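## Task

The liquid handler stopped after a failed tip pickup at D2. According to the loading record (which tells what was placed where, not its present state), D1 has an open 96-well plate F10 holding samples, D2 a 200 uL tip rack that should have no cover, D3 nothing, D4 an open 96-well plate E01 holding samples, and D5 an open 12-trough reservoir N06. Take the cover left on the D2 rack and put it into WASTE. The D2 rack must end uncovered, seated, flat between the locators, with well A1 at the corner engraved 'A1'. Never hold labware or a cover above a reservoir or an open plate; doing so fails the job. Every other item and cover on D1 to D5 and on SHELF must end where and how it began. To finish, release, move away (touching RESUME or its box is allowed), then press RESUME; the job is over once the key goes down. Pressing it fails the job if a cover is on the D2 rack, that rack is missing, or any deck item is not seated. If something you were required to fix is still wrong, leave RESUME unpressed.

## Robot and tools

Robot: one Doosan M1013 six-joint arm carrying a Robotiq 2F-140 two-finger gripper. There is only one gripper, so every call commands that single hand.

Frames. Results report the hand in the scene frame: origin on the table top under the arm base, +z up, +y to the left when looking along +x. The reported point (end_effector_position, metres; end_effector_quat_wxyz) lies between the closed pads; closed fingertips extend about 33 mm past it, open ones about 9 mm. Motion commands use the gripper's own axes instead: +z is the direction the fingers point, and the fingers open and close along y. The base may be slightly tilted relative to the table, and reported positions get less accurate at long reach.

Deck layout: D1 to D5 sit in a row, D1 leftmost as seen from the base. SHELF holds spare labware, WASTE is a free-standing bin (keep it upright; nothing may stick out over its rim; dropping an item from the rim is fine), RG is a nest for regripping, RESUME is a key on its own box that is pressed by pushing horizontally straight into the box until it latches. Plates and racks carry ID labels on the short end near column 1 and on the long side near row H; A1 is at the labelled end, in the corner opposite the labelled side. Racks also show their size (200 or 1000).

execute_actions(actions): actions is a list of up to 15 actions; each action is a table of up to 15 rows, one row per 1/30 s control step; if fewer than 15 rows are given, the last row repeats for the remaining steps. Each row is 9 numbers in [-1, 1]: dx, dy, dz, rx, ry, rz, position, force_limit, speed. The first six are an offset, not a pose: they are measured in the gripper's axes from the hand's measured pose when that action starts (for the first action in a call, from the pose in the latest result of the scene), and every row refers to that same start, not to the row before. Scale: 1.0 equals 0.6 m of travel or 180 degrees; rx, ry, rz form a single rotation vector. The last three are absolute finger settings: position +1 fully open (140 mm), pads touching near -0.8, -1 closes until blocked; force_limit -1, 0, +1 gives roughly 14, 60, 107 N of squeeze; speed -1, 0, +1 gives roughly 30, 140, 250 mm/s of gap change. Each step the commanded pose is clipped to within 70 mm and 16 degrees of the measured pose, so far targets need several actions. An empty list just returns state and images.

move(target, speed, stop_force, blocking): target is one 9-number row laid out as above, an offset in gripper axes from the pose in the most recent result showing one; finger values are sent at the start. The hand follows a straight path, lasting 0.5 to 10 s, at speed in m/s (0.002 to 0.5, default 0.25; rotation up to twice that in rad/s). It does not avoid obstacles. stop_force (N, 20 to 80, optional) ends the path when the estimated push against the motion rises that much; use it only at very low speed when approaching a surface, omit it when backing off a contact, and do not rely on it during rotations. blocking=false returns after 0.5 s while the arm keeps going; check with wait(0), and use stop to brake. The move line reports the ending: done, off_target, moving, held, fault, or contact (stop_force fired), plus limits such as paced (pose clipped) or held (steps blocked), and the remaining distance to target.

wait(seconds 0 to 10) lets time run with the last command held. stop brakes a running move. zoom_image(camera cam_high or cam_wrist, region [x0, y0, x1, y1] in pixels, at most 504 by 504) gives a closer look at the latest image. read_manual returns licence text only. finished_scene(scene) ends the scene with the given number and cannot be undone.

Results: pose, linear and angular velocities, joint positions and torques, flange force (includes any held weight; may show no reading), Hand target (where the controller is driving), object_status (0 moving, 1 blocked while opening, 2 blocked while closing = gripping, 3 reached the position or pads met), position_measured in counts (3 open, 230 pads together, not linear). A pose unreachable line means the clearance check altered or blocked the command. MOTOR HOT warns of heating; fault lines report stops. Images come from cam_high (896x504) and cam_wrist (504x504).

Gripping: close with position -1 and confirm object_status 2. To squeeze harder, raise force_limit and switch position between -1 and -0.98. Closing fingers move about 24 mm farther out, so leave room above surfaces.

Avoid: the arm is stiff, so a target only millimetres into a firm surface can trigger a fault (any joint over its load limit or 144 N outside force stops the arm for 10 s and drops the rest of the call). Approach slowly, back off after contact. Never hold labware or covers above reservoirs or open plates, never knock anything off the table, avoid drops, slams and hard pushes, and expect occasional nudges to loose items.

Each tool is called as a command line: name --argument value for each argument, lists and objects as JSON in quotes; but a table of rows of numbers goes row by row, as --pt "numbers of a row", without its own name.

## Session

execute_actions --actions '[]'

Scene clock: 0.00 s.
end_effector_position=(+1.1705, -0.0460, +0.3165) position_measured=3 object_status=3 end_effector_quat_wxyz=(+0.140, +0.392, +0.902, +0.110) end_effector_velocity=(-0.000, +0.000, -0.000) end_effector_angular_velocity=(+0.001, +0.001, -0.001)
Joint positions: [-0.079  0.963  0.524  0.133  1.331 -0.866]
Joint velocities: [0.    0.    0.    0.    0.001 0.001]
Joint torques (N m, as the joint torque sensors report them, + toward a larger angle): no reading
Flange force (N, the push that the arm receives, along the gripper's own x y z axes): no reading
Hand target: +1.171, -0.046, +0.316; +0.140, +0.392, +0.902, +0.110
camera_calibration (this result's frames):
cam_wrist: T_world_to_cam=[[0.624162, 0.726615, 0.287147, -0.781242], [0.466236, -0.641313, 0.609378, -0.770404], [0.626934, -0.246472, -0.739057, -0.326714], [0, 0, 0, 1]] pos_world=[1.05164, -0.00693417, 0.452339]

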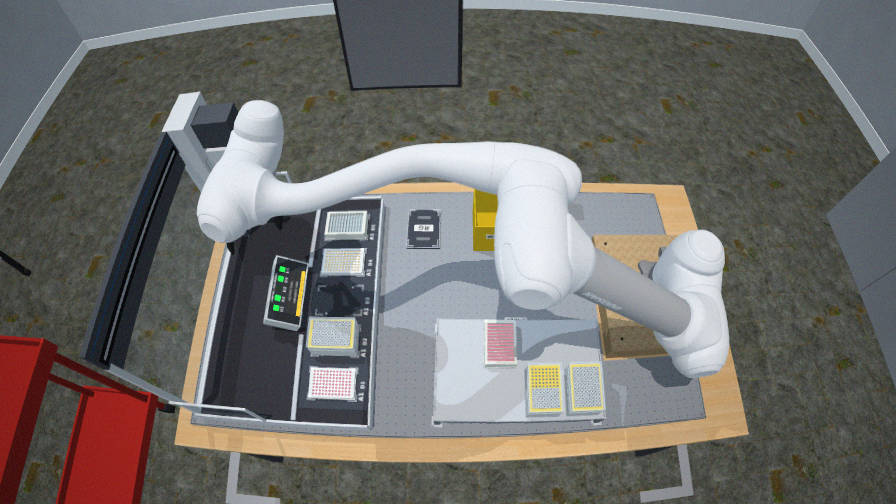

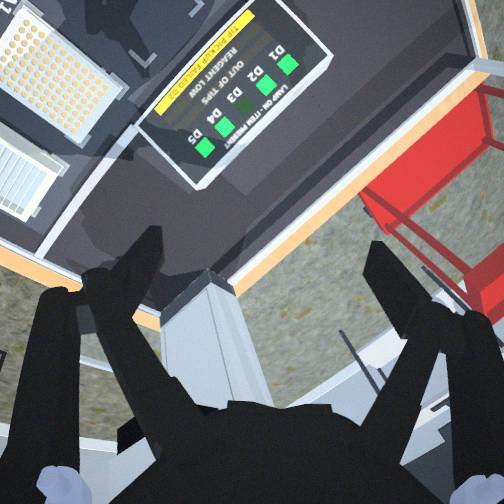

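move --target '[0.487,-0.118,-0.15,0.072,0.092,-0.258,0.6,-0.5,0]' --speed 0.35

zoom_image --camera "cam_wrist" --region '[0,120,400,320]'

Scene clock: 1.83 s.
end_effector_position=(+0.9013, +0.1146, +0.3304) position_measured=53 object_status=3 end_effector_quat_wxyz=(+0.000, +0.000, +1.000, +0.000) end_effector_velocity=(+0.000, -0.001, +0.000) end_effector_angular_velocity=(+0.000, -0.001, -0.001)
Joint positions: [ 0.111  0.616  1.075  0.007  1.46  -1.487]
Joint velocities: [-0.001 -0.    -0.    -0.    -0.     0.   ]
Joint torques (N m, as the joint torque sensors report them, + toward a larger angle): [ -3.   -94.35 -42.16   4.24  -0.04  -1.17]
Flange force (N, the push that the arm receives, along the gripper's own x y z axes): [13.0 1.5 0.0]
Hand target: +0.901, +0.115, +0.330; +0.000, +0.000, +1.000, +0.000
Off the commanded pose: 0.000 m, 0 deg.
move: done
camera_calibration (this result's frames):
cam_wrist: T_world_to_cam=[[-0.0806382, 0.996724, -0.0062653, -0.0326734], [0.879609, 0.0741169, 0.469888, -0.95885], [0.468813, 0.0323799, -0.882704, 0.0500186], [0, 0, 0, 1]] pos_world=[0.817329, 0.102014, 0.494499]

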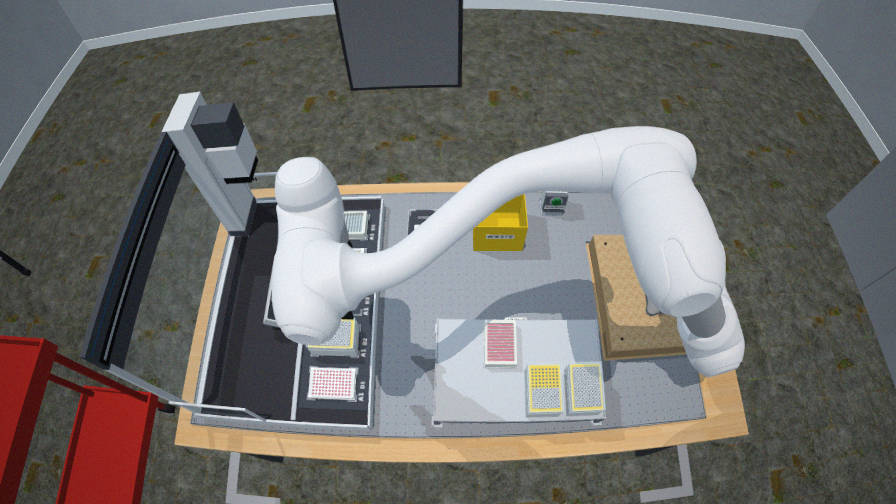

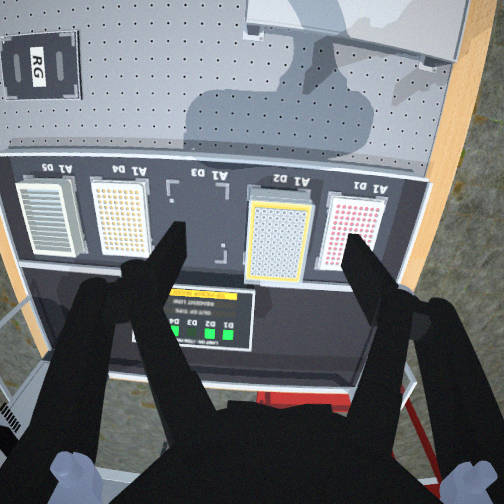

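Region (0, 120, 400, 320) of cam_wrist's 504x504 image, scaled by 1.260, with more detail than that image has.

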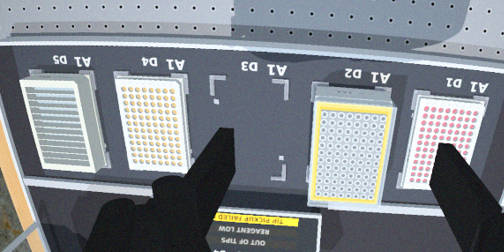

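zoom_image --camera "cam_wrist" --region '[220,160,400,300]'

Region (220, 160, 400, 300) of cam_wrist's 504x504 image, scaled by 2.800, with more detail than that image has.

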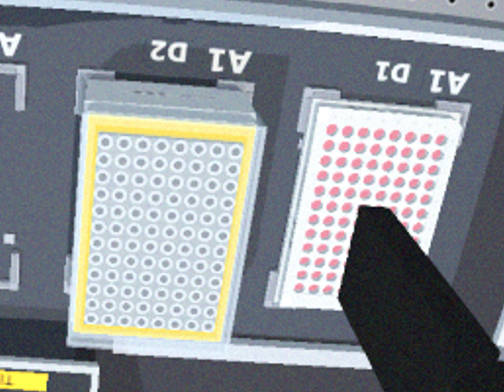

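move --target '[-0.153,0.056,0.275,0,0,0,0.6,-0.5,0]'

Scene clock: 3.03 s.
end_effector_position=(+0.9929, +0.1481, +0.1651) position_measured=53 object_status=3 end_effector_quat_wxyz=(+0.000, +0.000, +1.000, +0.000) end_effector_velocity=(-0.000, +0.000, +0.000) end_effector_angular_velocity=(-0.000, +0.000, -0.001)
Joint positions: [ 0.137  0.848  0.97   0.008  1.332 -1.461]
Joint velocities: [ 0.    -0.     0.    -0.     0.     0.001]
Joint torques (N m, as the joint torque sensors report them, + toward a larger angle): [  -4.07 -113.56  -42.59    3.79   -0.08   -1.01]
Flange force (N, the push that the arm receives, along the gripper's own x y z axes): [16.7 2.0 -2.4]
Hand target: +0.993, +0.148, +0.165; +0.000, +0.000, +1.000, +0.000
Off the commanded pose: 0.000 m, 0 deg.
move: done
camera_calibration (this result's frames):
cam_wrist: T_world_to_cam=[[-0.0804331, 0.996741, -0.00617557, -0.0599288], [0.879544, 0.073888, 0.470046, -0.964162], [0.468971, 0.0323756, -0.88262, -0.140105], [0, 0, 0, 1]] pos_world=[0.908908, 0.135509, 0.329171]

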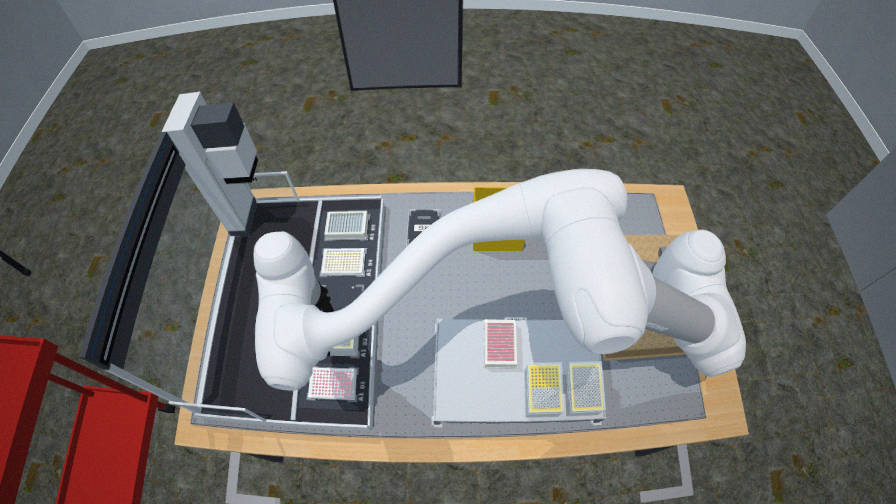

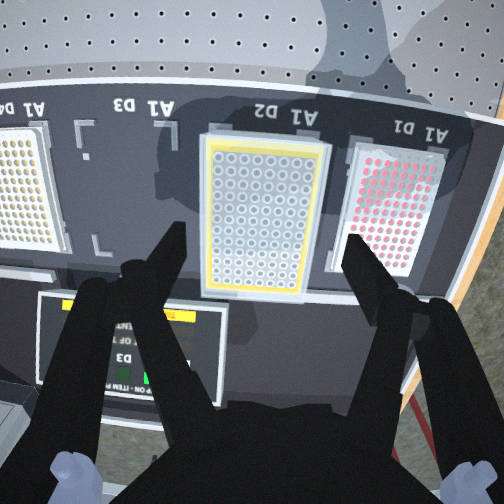

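move --target '[0.003,-0.0075,0.038,0,0,0,0.5,-0.5,0]' --speed 0.08

Scene clock: 3.83 s.
end_effector_position=(+0.9911, +0.1435, +0.1422) position_measured=66 object_status=3 end_effector_quat_wxyz=(+0.000, +0.001, +1.000, +0.000) end_effector_velocity=(+0.001, +0.001, +0.000) end_effector_angular_velocity=(+0.000, -0.003, -0.000)
Joint positions: [ 0.133  0.855  1.     0.008  1.295 -1.466]
Joint velocities: [ 0.001 -0.    -0.001 -0.    -0.002  0.001]
Joint torques (N m, as the joint torque sensors report them, + toward a larger angle): [  -3.16 -111.67  -41.24    3.97   -0.17   -1.06]
Flange force (N, the push that the arm receives, along the gripper's own x y z axes): [14.8 1.2 -2.6]
Hand target: +0.991, +0.144, +0.142; +0.000, +0.001, +1.000, +0.000
Off the commanded pose: 0.000 m, 0 deg.
move: done
camera_calibration (this result's frames):
cam_wrist: T_world_to_cam=[[-0.0803783, 0.996745, -0.00621685, -0.0557301], [0.879596, 0.0738625, 0.469953, -0.951486], [0.468882, 0.0323057, -0.88267, -0.159198], [0, 0, 0, 1]] pos_world=[0.907089, 0.130971, 0.306287]

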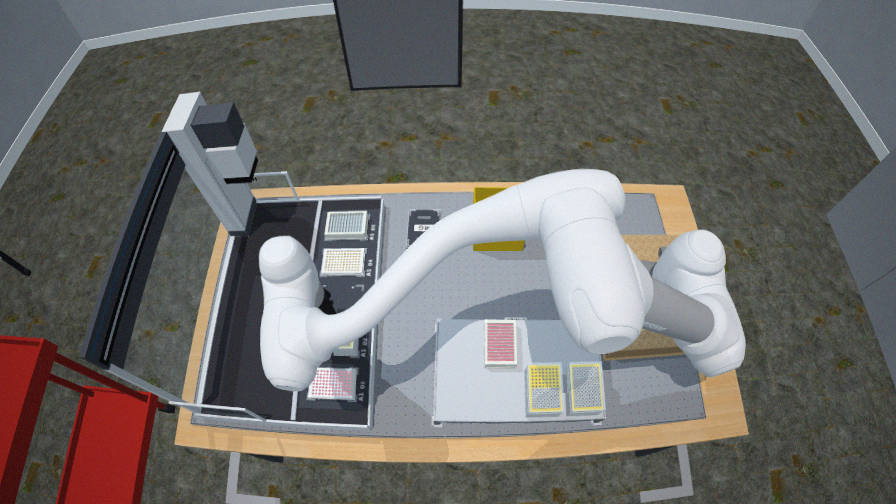

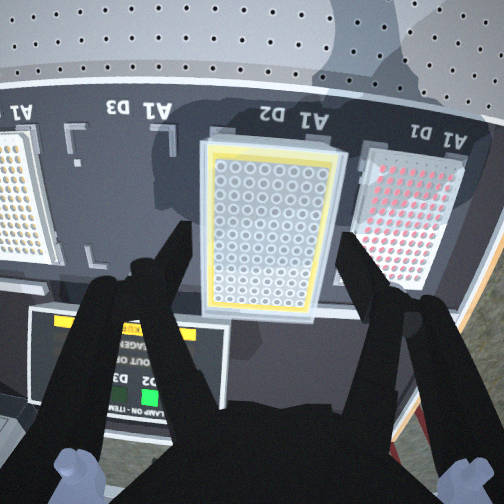

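move --target '[0,0,0,0,0,0,-1,-0.5,-0.2]'

move --target '[0,0,-0.08,0,0,0,-1,-0.5,-0.2]' --speed 0.12

move --target '[0.36,0,-0.12,0,0,0,-1,-0.5,-0.2]' --speed 0.35

Scene clock: 4.57 s.
end_effector_position=(+0.9911, +0.1435, +0.1422) position_measured=100 object_status=2 end_effector_quat_wxyz=(+0.000, +0.001, +1.000, +0.000) end_effector_velocity=(-0.001, +0.000, -0.002) end_effector_angular_velocity=(-0.000, +0.003, +0.001)
Joint positions: [ 0.133  0.855  1.     0.008  1.295 -1.466]
Joint velocities: [ 0.     0.002  0.001  0.     0.001 -0.001]
Joint torques (N m, as the joint torque sensors report them, + toward a larger angle): [   0.22 -100.2   -35.77    5.02   -0.84   -0.91]
Flange force (N, the push that the arm receives, along the gripper's own x y z axes): [15.1 -2.5 -13.5]
Hand target: +0.991, +0.144, +0.142; +0.000, +0.001, +1.000, +0.000
Off the commanded pose: 0.000 m, 0 deg.
move: done
camera_calibration (this result's frames):
cam_wrist: T_world_to_cam=[[-0.0803373, 0.996748, -0.00621628, -0.0557291], [0.879596, 0.0738259, 0.469958, -0.951486], [0.468888, 0.0322873, -0.882667, -0.159204], [0, 0, 0, 1]] pos_world=[0.907095, 0.130932, 0.306287]

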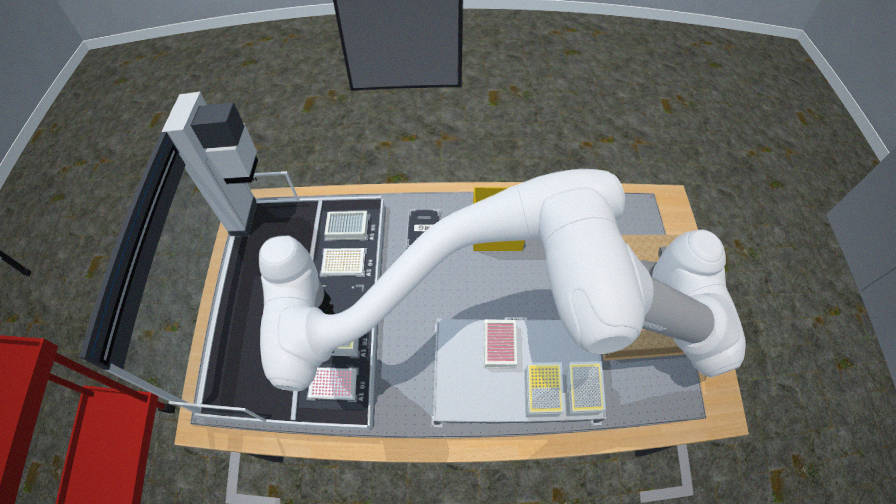

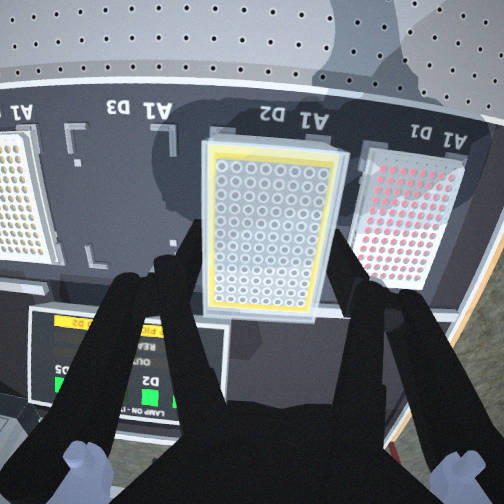

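Scene clock: 5.30 s.
end_effector_position=(+0.9912, +0.1436, +0.1905) position_measured=100 object_status=2 end_effector_quat_wxyz=(+0.000, +0.000, +1.000, +0.000) end_effector_velocity=(-0.000, +0.000, -0.000) end_effector_angular_velocity=(-0.000, +0.001, -0.001)
Joint positions: [ 0.133  0.833  0.953  0.008  1.365 -1.466]
Joint velocities: [ 0.     0.    -0.    -0.     0.     0.002]
Joint torques (N m, as the joint torque sensors report them, + toward a larger angle): [  -5.88 -111.43  -41.2     4.05   -0.01   -0.99]
Flange force (N, the push that the arm receives, along the gripper's own x y z axes): [11.3 3.7 -0.5]
Hand target: +0.991, +0.144, +0.190; +0.000, +0.000, +1.000, +0.000
Off the commanded pose: 0.000 m, 0 deg.
move: done
camera_calibration (this result's frames):
cam_wrist: T_world_to_cam=[[-0.0804124, 0.996743, -0.00607338, -0.0554705], [0.879464, 0.0738159, 0.470207, -0.974164], [0.469124, 0.0324692, -0.882535, -0.116925], [0, 0, 0, 1]] pos_world=[0.907133, 0.130995, 0.354532]

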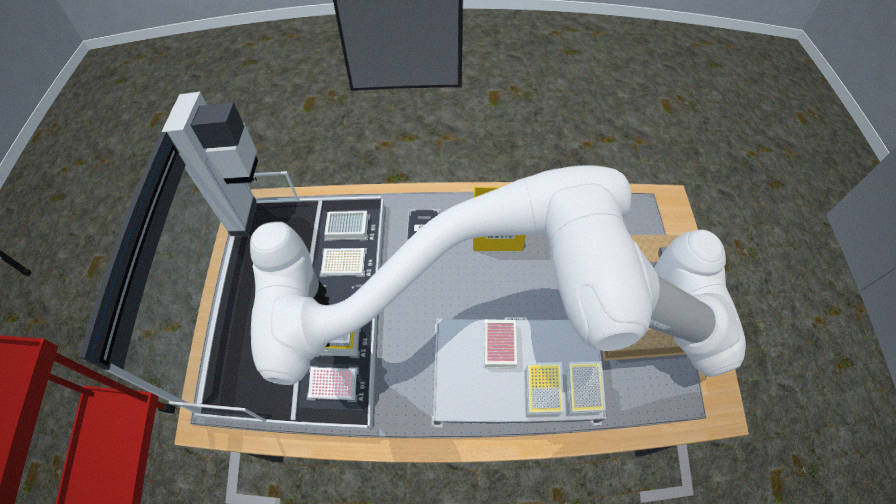

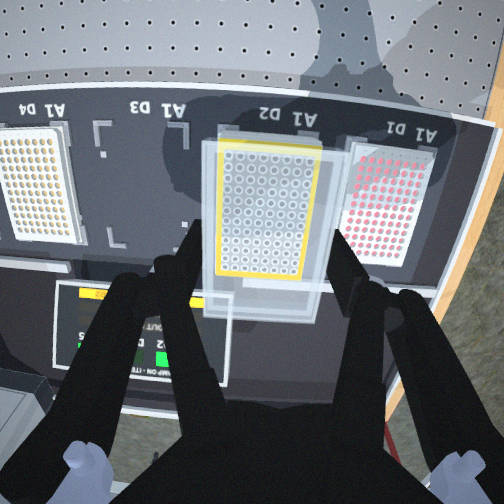

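Scene clock: 6.37 s.
end_effector_position=(+0.7754, +0.1437, +0.2630) position_measured=100 object_status=2 end_effector_quat_wxyz=(+0.000, +0.001, +1.000, +0.000) end_effector_velocity=(-0.000, -0.000, +0.000) end_effector_angular_velocity=(+0.000, +0.001, +0.001)
Joint positions: [ 0.161  0.443  1.47   0.009  1.237 -1.438]
Joint velocities: [-0.    -0.     0.     0.     0.001 -0.001]
Joint torques (N m, as the joint torque sensors report them, + toward a larger angle): [ -2.4  -78.99 -40.29   4.04  -0.06  -1.07]
Flange force (N, the push that the arm receives, along the gripper's own x y z axes): [9.5 2.0 -2.9]
Hand target: +0.775, +0.144, +0.263; +0.000, +0.001, +1.000, +0.000
Off the commanded pose: 0.001 m, 0 deg.
move: done
camera_calibration (this result's frames):
cam_wrist: T_world_to_cam=[[-0.0802531, 0.996756, -0.00604139, -0.0725925], [0.879452, 0.0736587, 0.470253, -0.818458], [0.469173, 0.0324261, -0.882511, 0.0482097], [0, 0, 0, 1]] pos_world=[0.691351, 0.13108, 0.42699]

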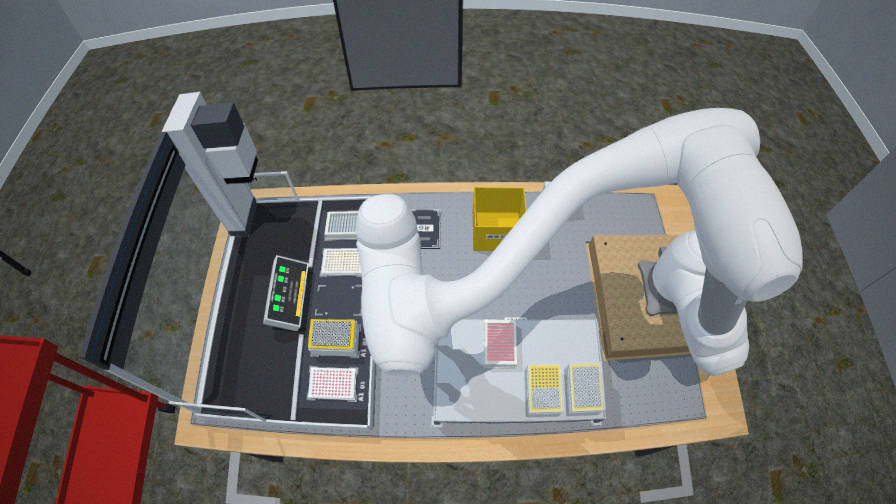

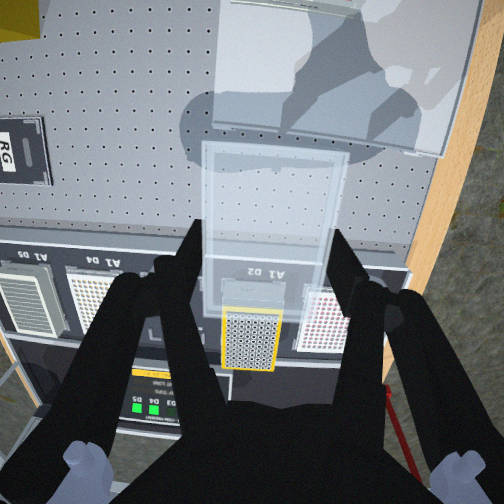

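move --target '[0.41,-0.667,0.02,0,0,0,-1,-0.5,-0.2]' --speed 0.45

Scene clock: 8.03 s.
end_effector_position=(+0.5296, -0.2575, +0.2517) position_measured=100 object_status=2 end_effector_quat_wxyz=(+0.001, +0.001, +1.000, -0.000) end_effector_velocity=(+0.001, -0.001, +0.000) end_effector_angular_velocity=(+0.000, -0.001, -0.004)
Joint positions: [-0.485  0.152  1.884  0.001  1.115 -2.082]
Joint velocities: [-0.002  0.001 -0.002  0.001  0.     0.002]
Joint torques (N m, as the joint torque sensors report them, + toward a larger angle): [ -2.1  -47.38 -37.48   3.73  -0.11  -0.91]
Flange force (N, the push that the arm receives, along the gripper's own x y z axes): [4.3 6.8 -3.5]
Hand target: +0.530, -0.258, +0.252; +0.001, +0.001, +1.000, -0.000
Off the commanded pose: 0.002 m, 0 deg.
move: done
camera_calibration (this result's frames):
cam_wrist: T_world_to_cam=[[-0.0802566, 0.996748, -0.00721973, 0.307755], [0.879135, 0.0741965, 0.470762, -0.56729], [0.469767, 0.0314347, -0.882231, 0.165921], [0, 0, 0, 1]] pos_world=[0.445479, -0.269879, 0.415661]

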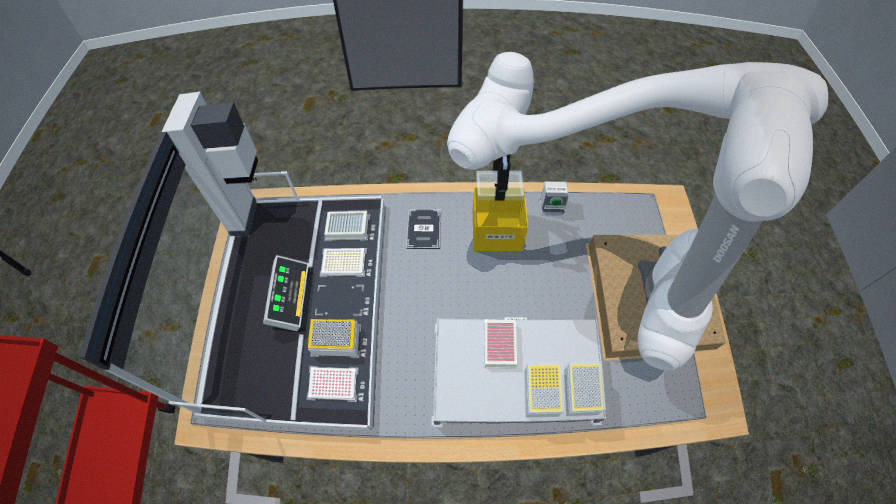

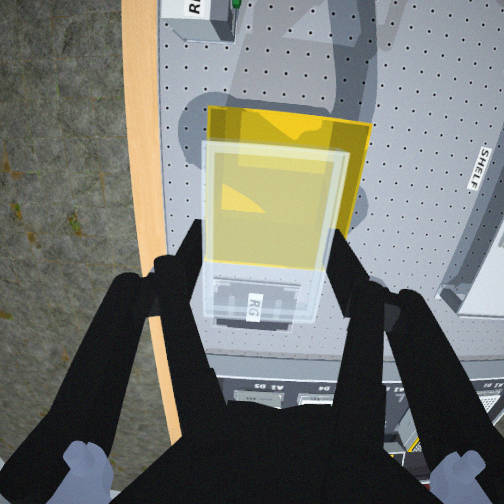

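move --target '[0.002,0.033,0.08,0,0,0,-1,-0.5,-0.2]'

move --target '[0,0,0.09,0,0,0,-1,-0.5,-0.2]' --speed 0.15

Scene clock: 8.80 s.
end_effector_position=(+0.5284, -0.2377, +0.2037) position_measured=100 object_status=2 end_effector_quat_wxyz=(+0.001, +0.001, +1.000, -0.000) end_effector_velocity=(+0.000, +0.000, -0.000) end_effector_angular_velocity=(+0.001, +0.001, -0.000)
Joint positions: [-0.456  0.178  1.952  0.001  1.022 -2.053]
Joint velocities: [ 0.001  0.001 -0.001 -0.     0.001  0.001]
Joint torques (N m, as the joint torque sensors report them, + toward a larger angle): [ -3.48 -46.91 -35.63   3.53  -0.19  -0.96]
Flange force (N, the push that the arm receives, along the gripper's own x y z axes): [4.4 9.4 -5.3]
Hand target: +0.528, -0.238, +0.204; +0.001, +0.001, +1.000, -0.000
Off the commanded pose: 0.000 m, 0 deg.
move: done
camera_calibration (this result's frames):
cam_wrist: T_world_to_cam=[[-0.0801061, 0.99676, -0.0072215, 0.287533], [0.879149, 0.0740647, 0.470756, -0.545124], [0.469766, 0.0313617, -0.882234, 0.123488], [0, 0, 0, 1]] pos_world=[0.444268, -0.2501, 0.367642]

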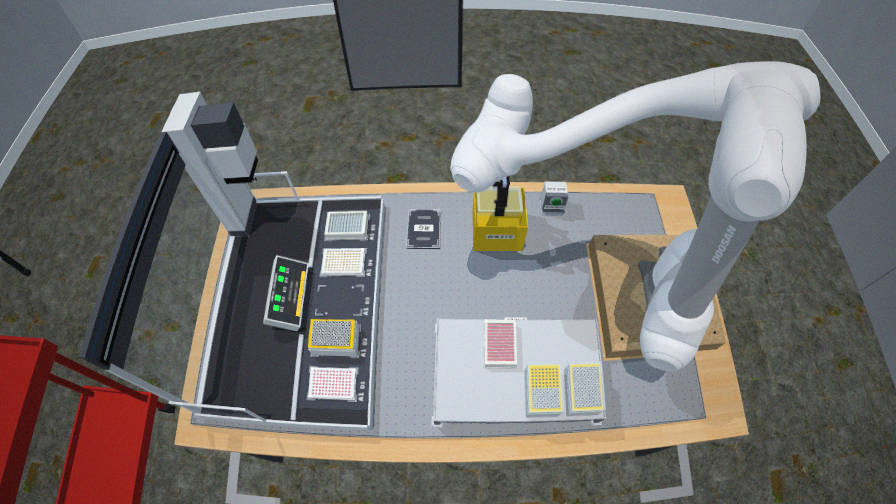

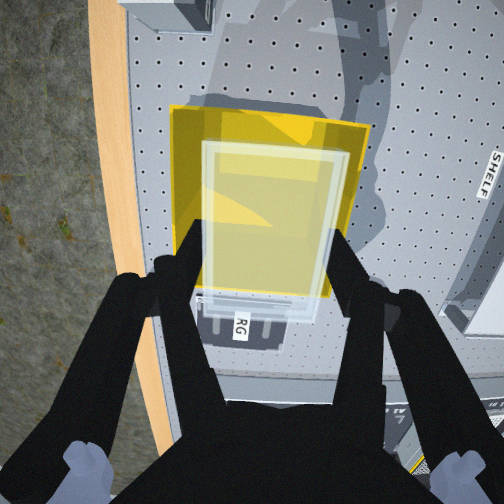

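Scene clock: 9.53 s.
end_effector_position=(+0.5283, -0.2377, +0.1495) position_measured=100 object_status=2 end_effector_quat_wxyz=(+0.001, +0.001, +1.000, -0.000) end_effector_velocity=(-0.000, +0.000, -0.000) end_effector_angular_velocity=(+0.000, +0.000, +0.000)
Joint positions: [-0.456  0.231  2.002  0.001  0.919 -2.053]
Joint velocities: [ 0. -0.  0.  0.  0. -0.]
Joint torques (N m, as the joint torque sensors report them, + toward a larger angle): [ -1.9  -50.18 -33.56   3.28  -0.26  -0.87]
Flange force (N, the push that the arm receives, along the gripper's own x y z axes): [6.0 7.1 -6.8]
Hand target: +0.528, -0.238, +0.150; +0.001, +0.001, +1.000, -0.000
Off the commanded pose: 0.000 m, 0 deg.
move: done
camera_calibration (this result's frames):
cam_wrist: T_world_to_cam=[[-0.0799609, 0.996772, -0.00717218, 0.287073], [0.879229, 0.0739179, 0.47063, -0.519638], [0.469641, 0.031326, -0.882301, 0.0758468], [0, 0, 0, 1]] pos_world=[0.444215, -0.250112, 0.313536]

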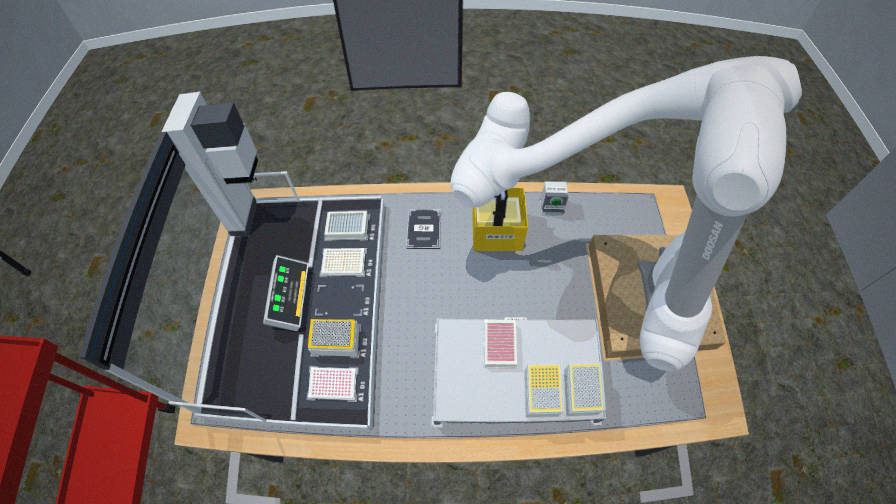

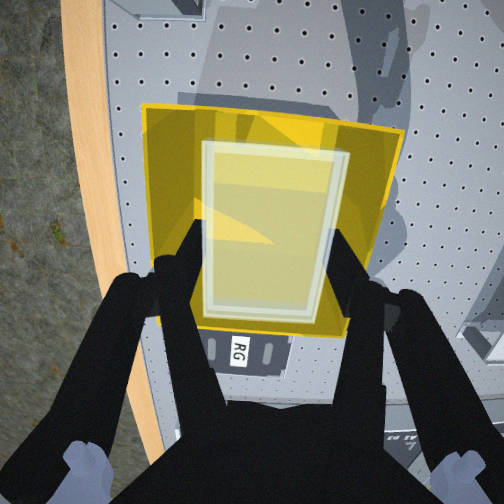

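execute_actions --actions '[[[0,0,0,0,0,0,0.42,-0.5,0]]]'

move --target '[0,0,-0.12,0,0,0,0.42,-0.5,0]'

move --target '[0.305,-0.02,-0.04,0,0,0.5,-1,-0.3,0]' --speed 0.5

zoom_image --camera "cam_high" --region '[280,195,410,415]'

Scene clock: 10.20 s.
end_effector_position=(+0.5283, -0.2377, +0.1495) position_measured=76 object_status=3 end_effector_quat_wxyz=(+0.001, +0.001, +1.000, -0.000) end_effector_velocity=(-0.000, +0.000, -0.001) end_effector_angular_velocity=(+0.001, +0.002, +0.001)
Joint positions: [-0.456  0.231  2.002  0.001  0.919 -2.053]
Joint velocities: [-0.     0.001  0.     0.     0.001 -0.001]
Joint torques (N m, as the joint torque sensors report them, + toward a larger angle): [ -3.09 -49.53 -33.95   3.15  -0.07  -0.92]
Flange force (N, the push that the arm receives, along the gripper's own x y z axes): [6.3 9.4 -5.8]
Hand target: +0.528, -0.238, +0.150; +0.001, +0.001, +1.000, -0.000
Off the commanded pose: 0.000 m, 0 deg.
camera_calibration (this result's frames):
cam_wrist: T_world_to_cam=[[-0.07996, 0.996772, -0.00717826, 0.287075], [0.879224, 0.0739198, 0.470639, -0.51964], [0.46965, 0.031321, -0.882297, 0.0758386], [0, 0, 0, 1]] pos_world=[0.444217, -0.250113, 0.313535]

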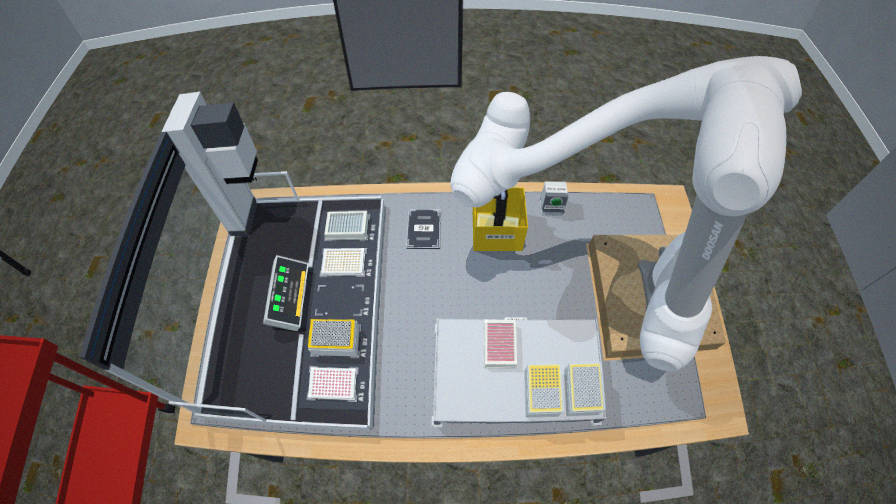

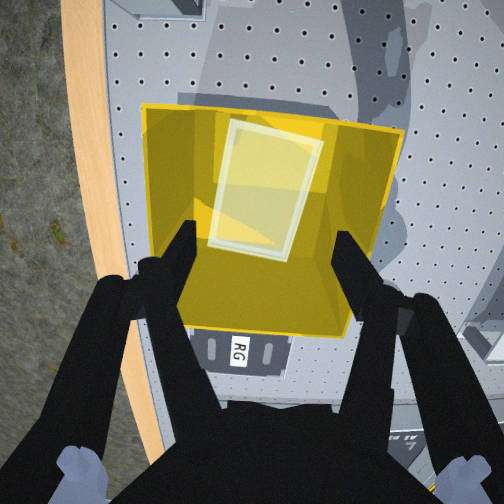

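Scene clock: 10.90 s.
end_effector_position=(+0.5284, -0.2377, +0.2216) position_measured=76 object_status=3 end_effector_quat_wxyz=(+0.001, +0.001, +1.000, -0.000) end_effector_velocity=(+0.000, -0.000, +0.000) end_effector_angular_velocity=(-0.000, -0.000, -0.001)
Joint positions: [-0.456  0.162  1.934  0.001  1.056 -2.053]
Joint velocities: [-0.    -0.    -0.    -0.     0.     0.001]
Joint torques (N m, as the joint torque sensors report them, + toward a larger angle): [ -3.19 -47.79 -37.54   3.87  -0.15  -1.07]
Flange force (N, the push that the arm receives, along the gripper's own x y z axes): [4.7 9.4 -3.0]
Hand target: +0.528, -0.238, +0.222; +0.001, +0.001, +1.000, -0.000
Off the commanded pose: 0.000 m, 0 deg.
move: done
camera_calibration (this result's frames):
cam_wrist: T_world_to_cam=[[-0.0801142, 0.99676, -0.00711698, 0.287578], [0.879168, 0.0740238, 0.470727, -0.553573], [0.469729, 0.0314549, -0.88225, 0.139397], [0, 0, 0, 1]] pos_world=[0.444244, -0.250053, 0.385611]

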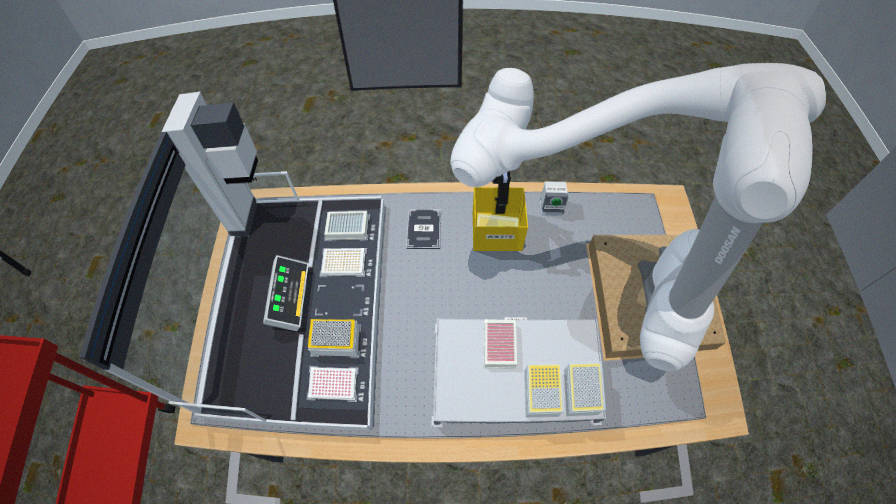

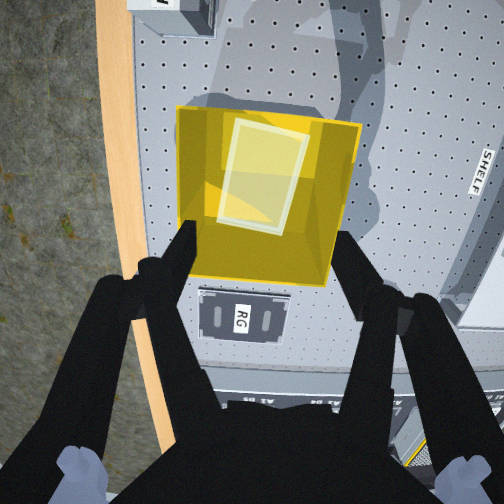

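Scene clock: 12.90 s.
end_effector_position=(+0.3453, -0.2501, +0.2460) position_measured=232 object_status=3 end_effector_quat_wxyz=(+0.001, +0.708, +0.707, +0.000) end_effector_velocity=(-0.000, -0.000, -0.000) end_effector_angular_velocity=(+0.000, +0.001, -0.000)
Joint positions: [-0.679 -0.105  2.157 -0.001  1.1   -0.704]
Joint velocities: [-0.     0.001  0.    -0.    -0.     0.   ]
Joint torques (N m, as the joint torque sensors report them, + toward a larger angle): [ -3.35 -21.04 -37.65   3.71  -0.06  -1.02]
Flange force (N, the push that the arm receives, along the gripper's own x y z axes): [11.6 -0.2 -3.1]
Hand target: +0.345, -0.250, +0.246; +0.001, +0.708, +0.707, +0.000
Off the commanded pose: 0.001 m, 0 deg.
move: done
camera_calibration (this result's frames):
cam_wrist: T_world_to_cam=[[0.99677, 0.0801517, -0.00508433, -0.316106], [0.0731236, -0.879543, 0.470167, -0.363133], [0.0332129, -0.46902, -0.882563, 0.272922], [0, 0, 0, 1]] pos_world=[0.332574, -0.166049, 0.409996]

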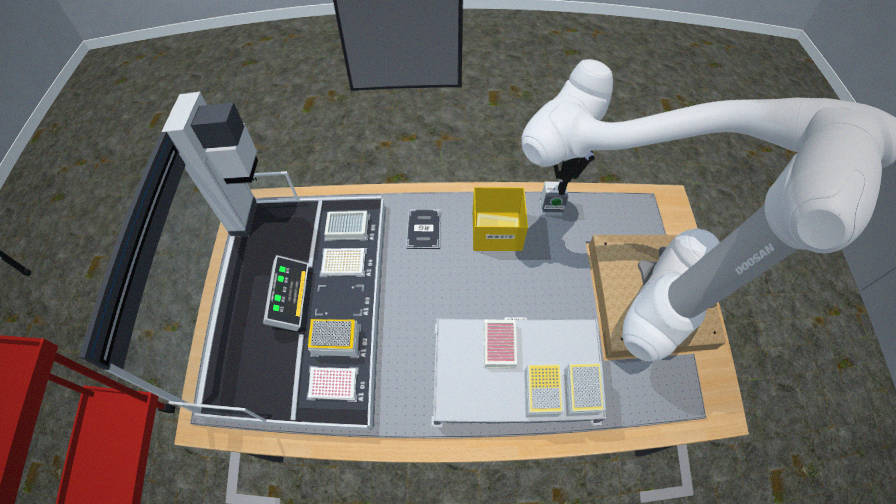

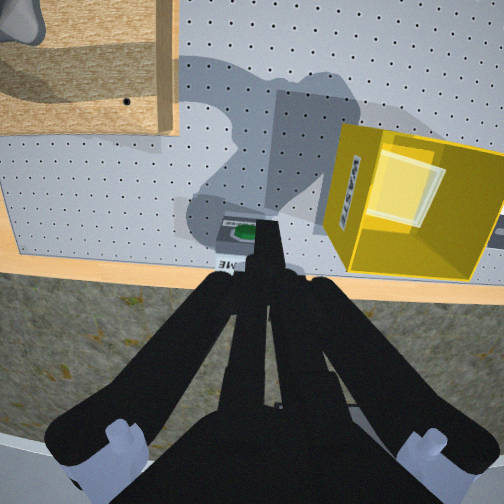

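Region (280, 195, 410, 415) of cam_high's 896x504 image, scaled by 2.291, with more detail than that image has; it fills the left 298 columns of this view, and the rest is white.

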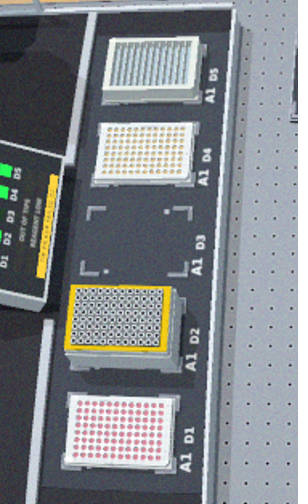

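move --target '[-0.033,-0.014,0.222,0,0,0,-1,-0.3,0]'

move --target '[-0.055,0,0,0,0,0,-1,-0.3,0]' --speed 0.02 --stop_force 35

Scene clock: 13.87 s.
end_effector_position=(+0.3367, -0.2701, +0.1126) position_measured=232 object_status=3 end_effector_quat_wxyz=(+0.001, +0.708, +0.707, +0.000) end_effector_velocity=(+0.000, +0.000, +0.000) end_effector_angular_velocity=(-0.000, -0.000, +0.000)
Joint positions: [-0.727  0.061  2.293 -0.003  0.798 -0.75 ]
Joint velocities: [ 0. -0. -0.  0.  0.  0.]
Joint torques (N m, as the joint torque sensors report them, + toward a larger angle): [ -2.28 -30.32 -30.47   2.99  -0.13  -1.02]
Flange force (N, the push that the arm receives, along the gripper's own x y z axes): [10.3 -1.8 -6.9]
Hand target: +0.337, -0.270, +0.113; +0.001, +0.708, +0.707, +0.000
Off the commanded pose: 0.000 m, 0 deg.
move: done
camera_calibration (this result's frames):
cam_wrist: T_world_to_cam=[[0.996784, 0.0799459, -0.00543545, -0.306631], [0.073097, -0.879406, 0.470427, -0.317394], [0.0328287, -0.469311, -0.882422, 0.14616], [0, 0, 0, 1]] pos_world=[0.324047, -0.18601, 0.276618]

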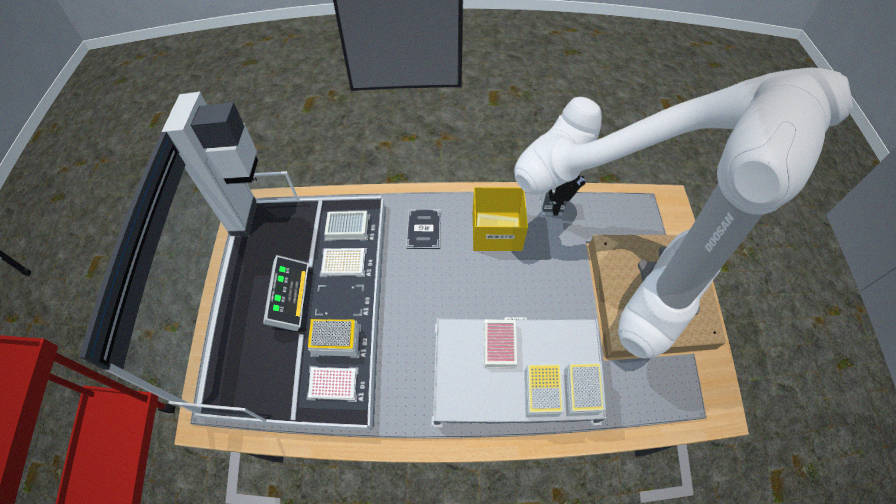

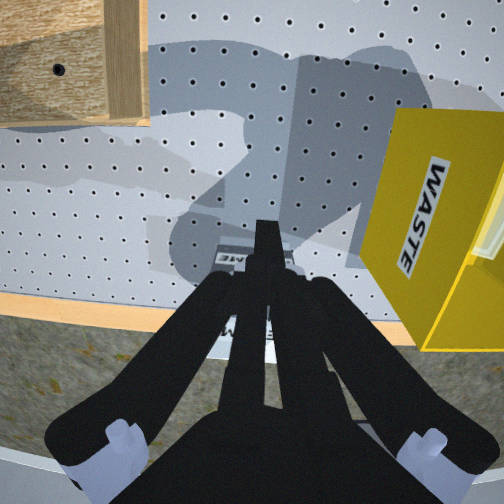

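Scene clock: 14.60 s.
end_effector_position=(+0.3367, -0.2846, +0.1126) position_measured=232 object_status=3 end_effector_quat_wxyz=(+0.001, +0.708, +0.707, +0.000) end_effector_velocity=(-0.000, -0.000, -0.000) end_effector_angular_velocity=(-0.000, -0.001, -0.001)
Joint positions: [-0.751  0.075  2.277 -0.004  0.799 -0.774]
Joint velocities: [-0.001  0.     0.     0.    -0.001  0.   ]
Joint torques (N m, as the joint torque sensors report them, + toward a larger angle): [ -6.78 -31.61 -33.55   1.02  -1.82  -0.9 ]
Flange force (N, the push that the arm receives, along the gripper's own x y z axes): [20.1 1.6 -8.0]
move: unfinished (the scene ended)
camera_calibration (this result's frames):
cam_wrist: T_world_to_cam=[[0.996783, 0.0799548, -0.00551386, -0.305427], [0.0731416, -0.879402, 0.470428, -0.330173], [0.0327641, -0.469318, -0.882421, 0.139361], [0, 0, 0, 1]] pos_world=[0.324028, -0.20053, 0.276613]
The task's run has ended: the event that ends the task has happened.

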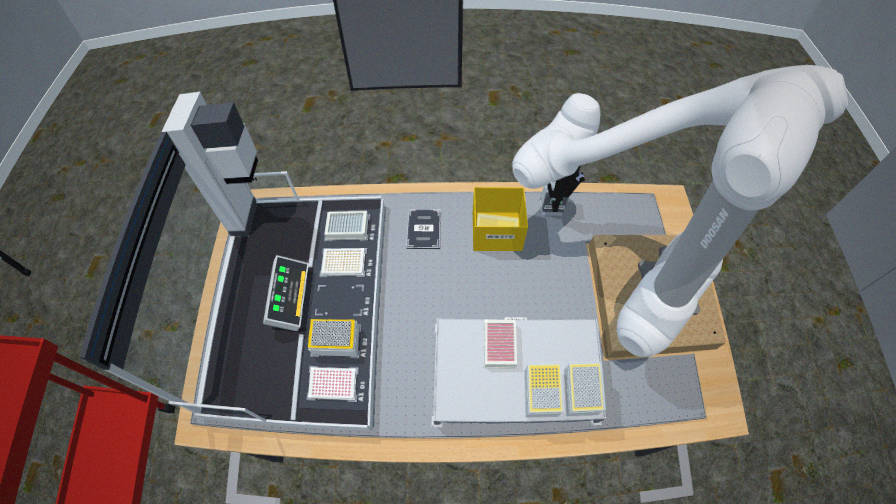

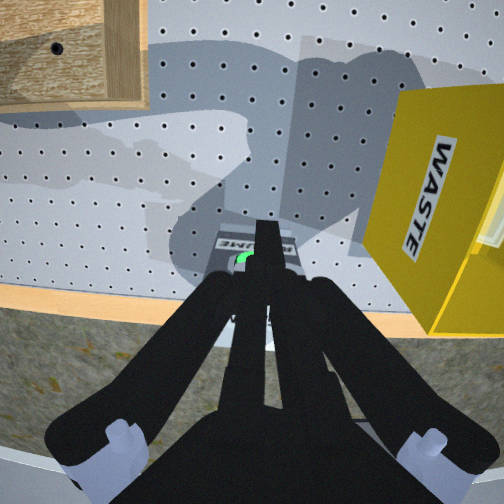

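finished_scene --scene 2

The scene is finished: the task was done.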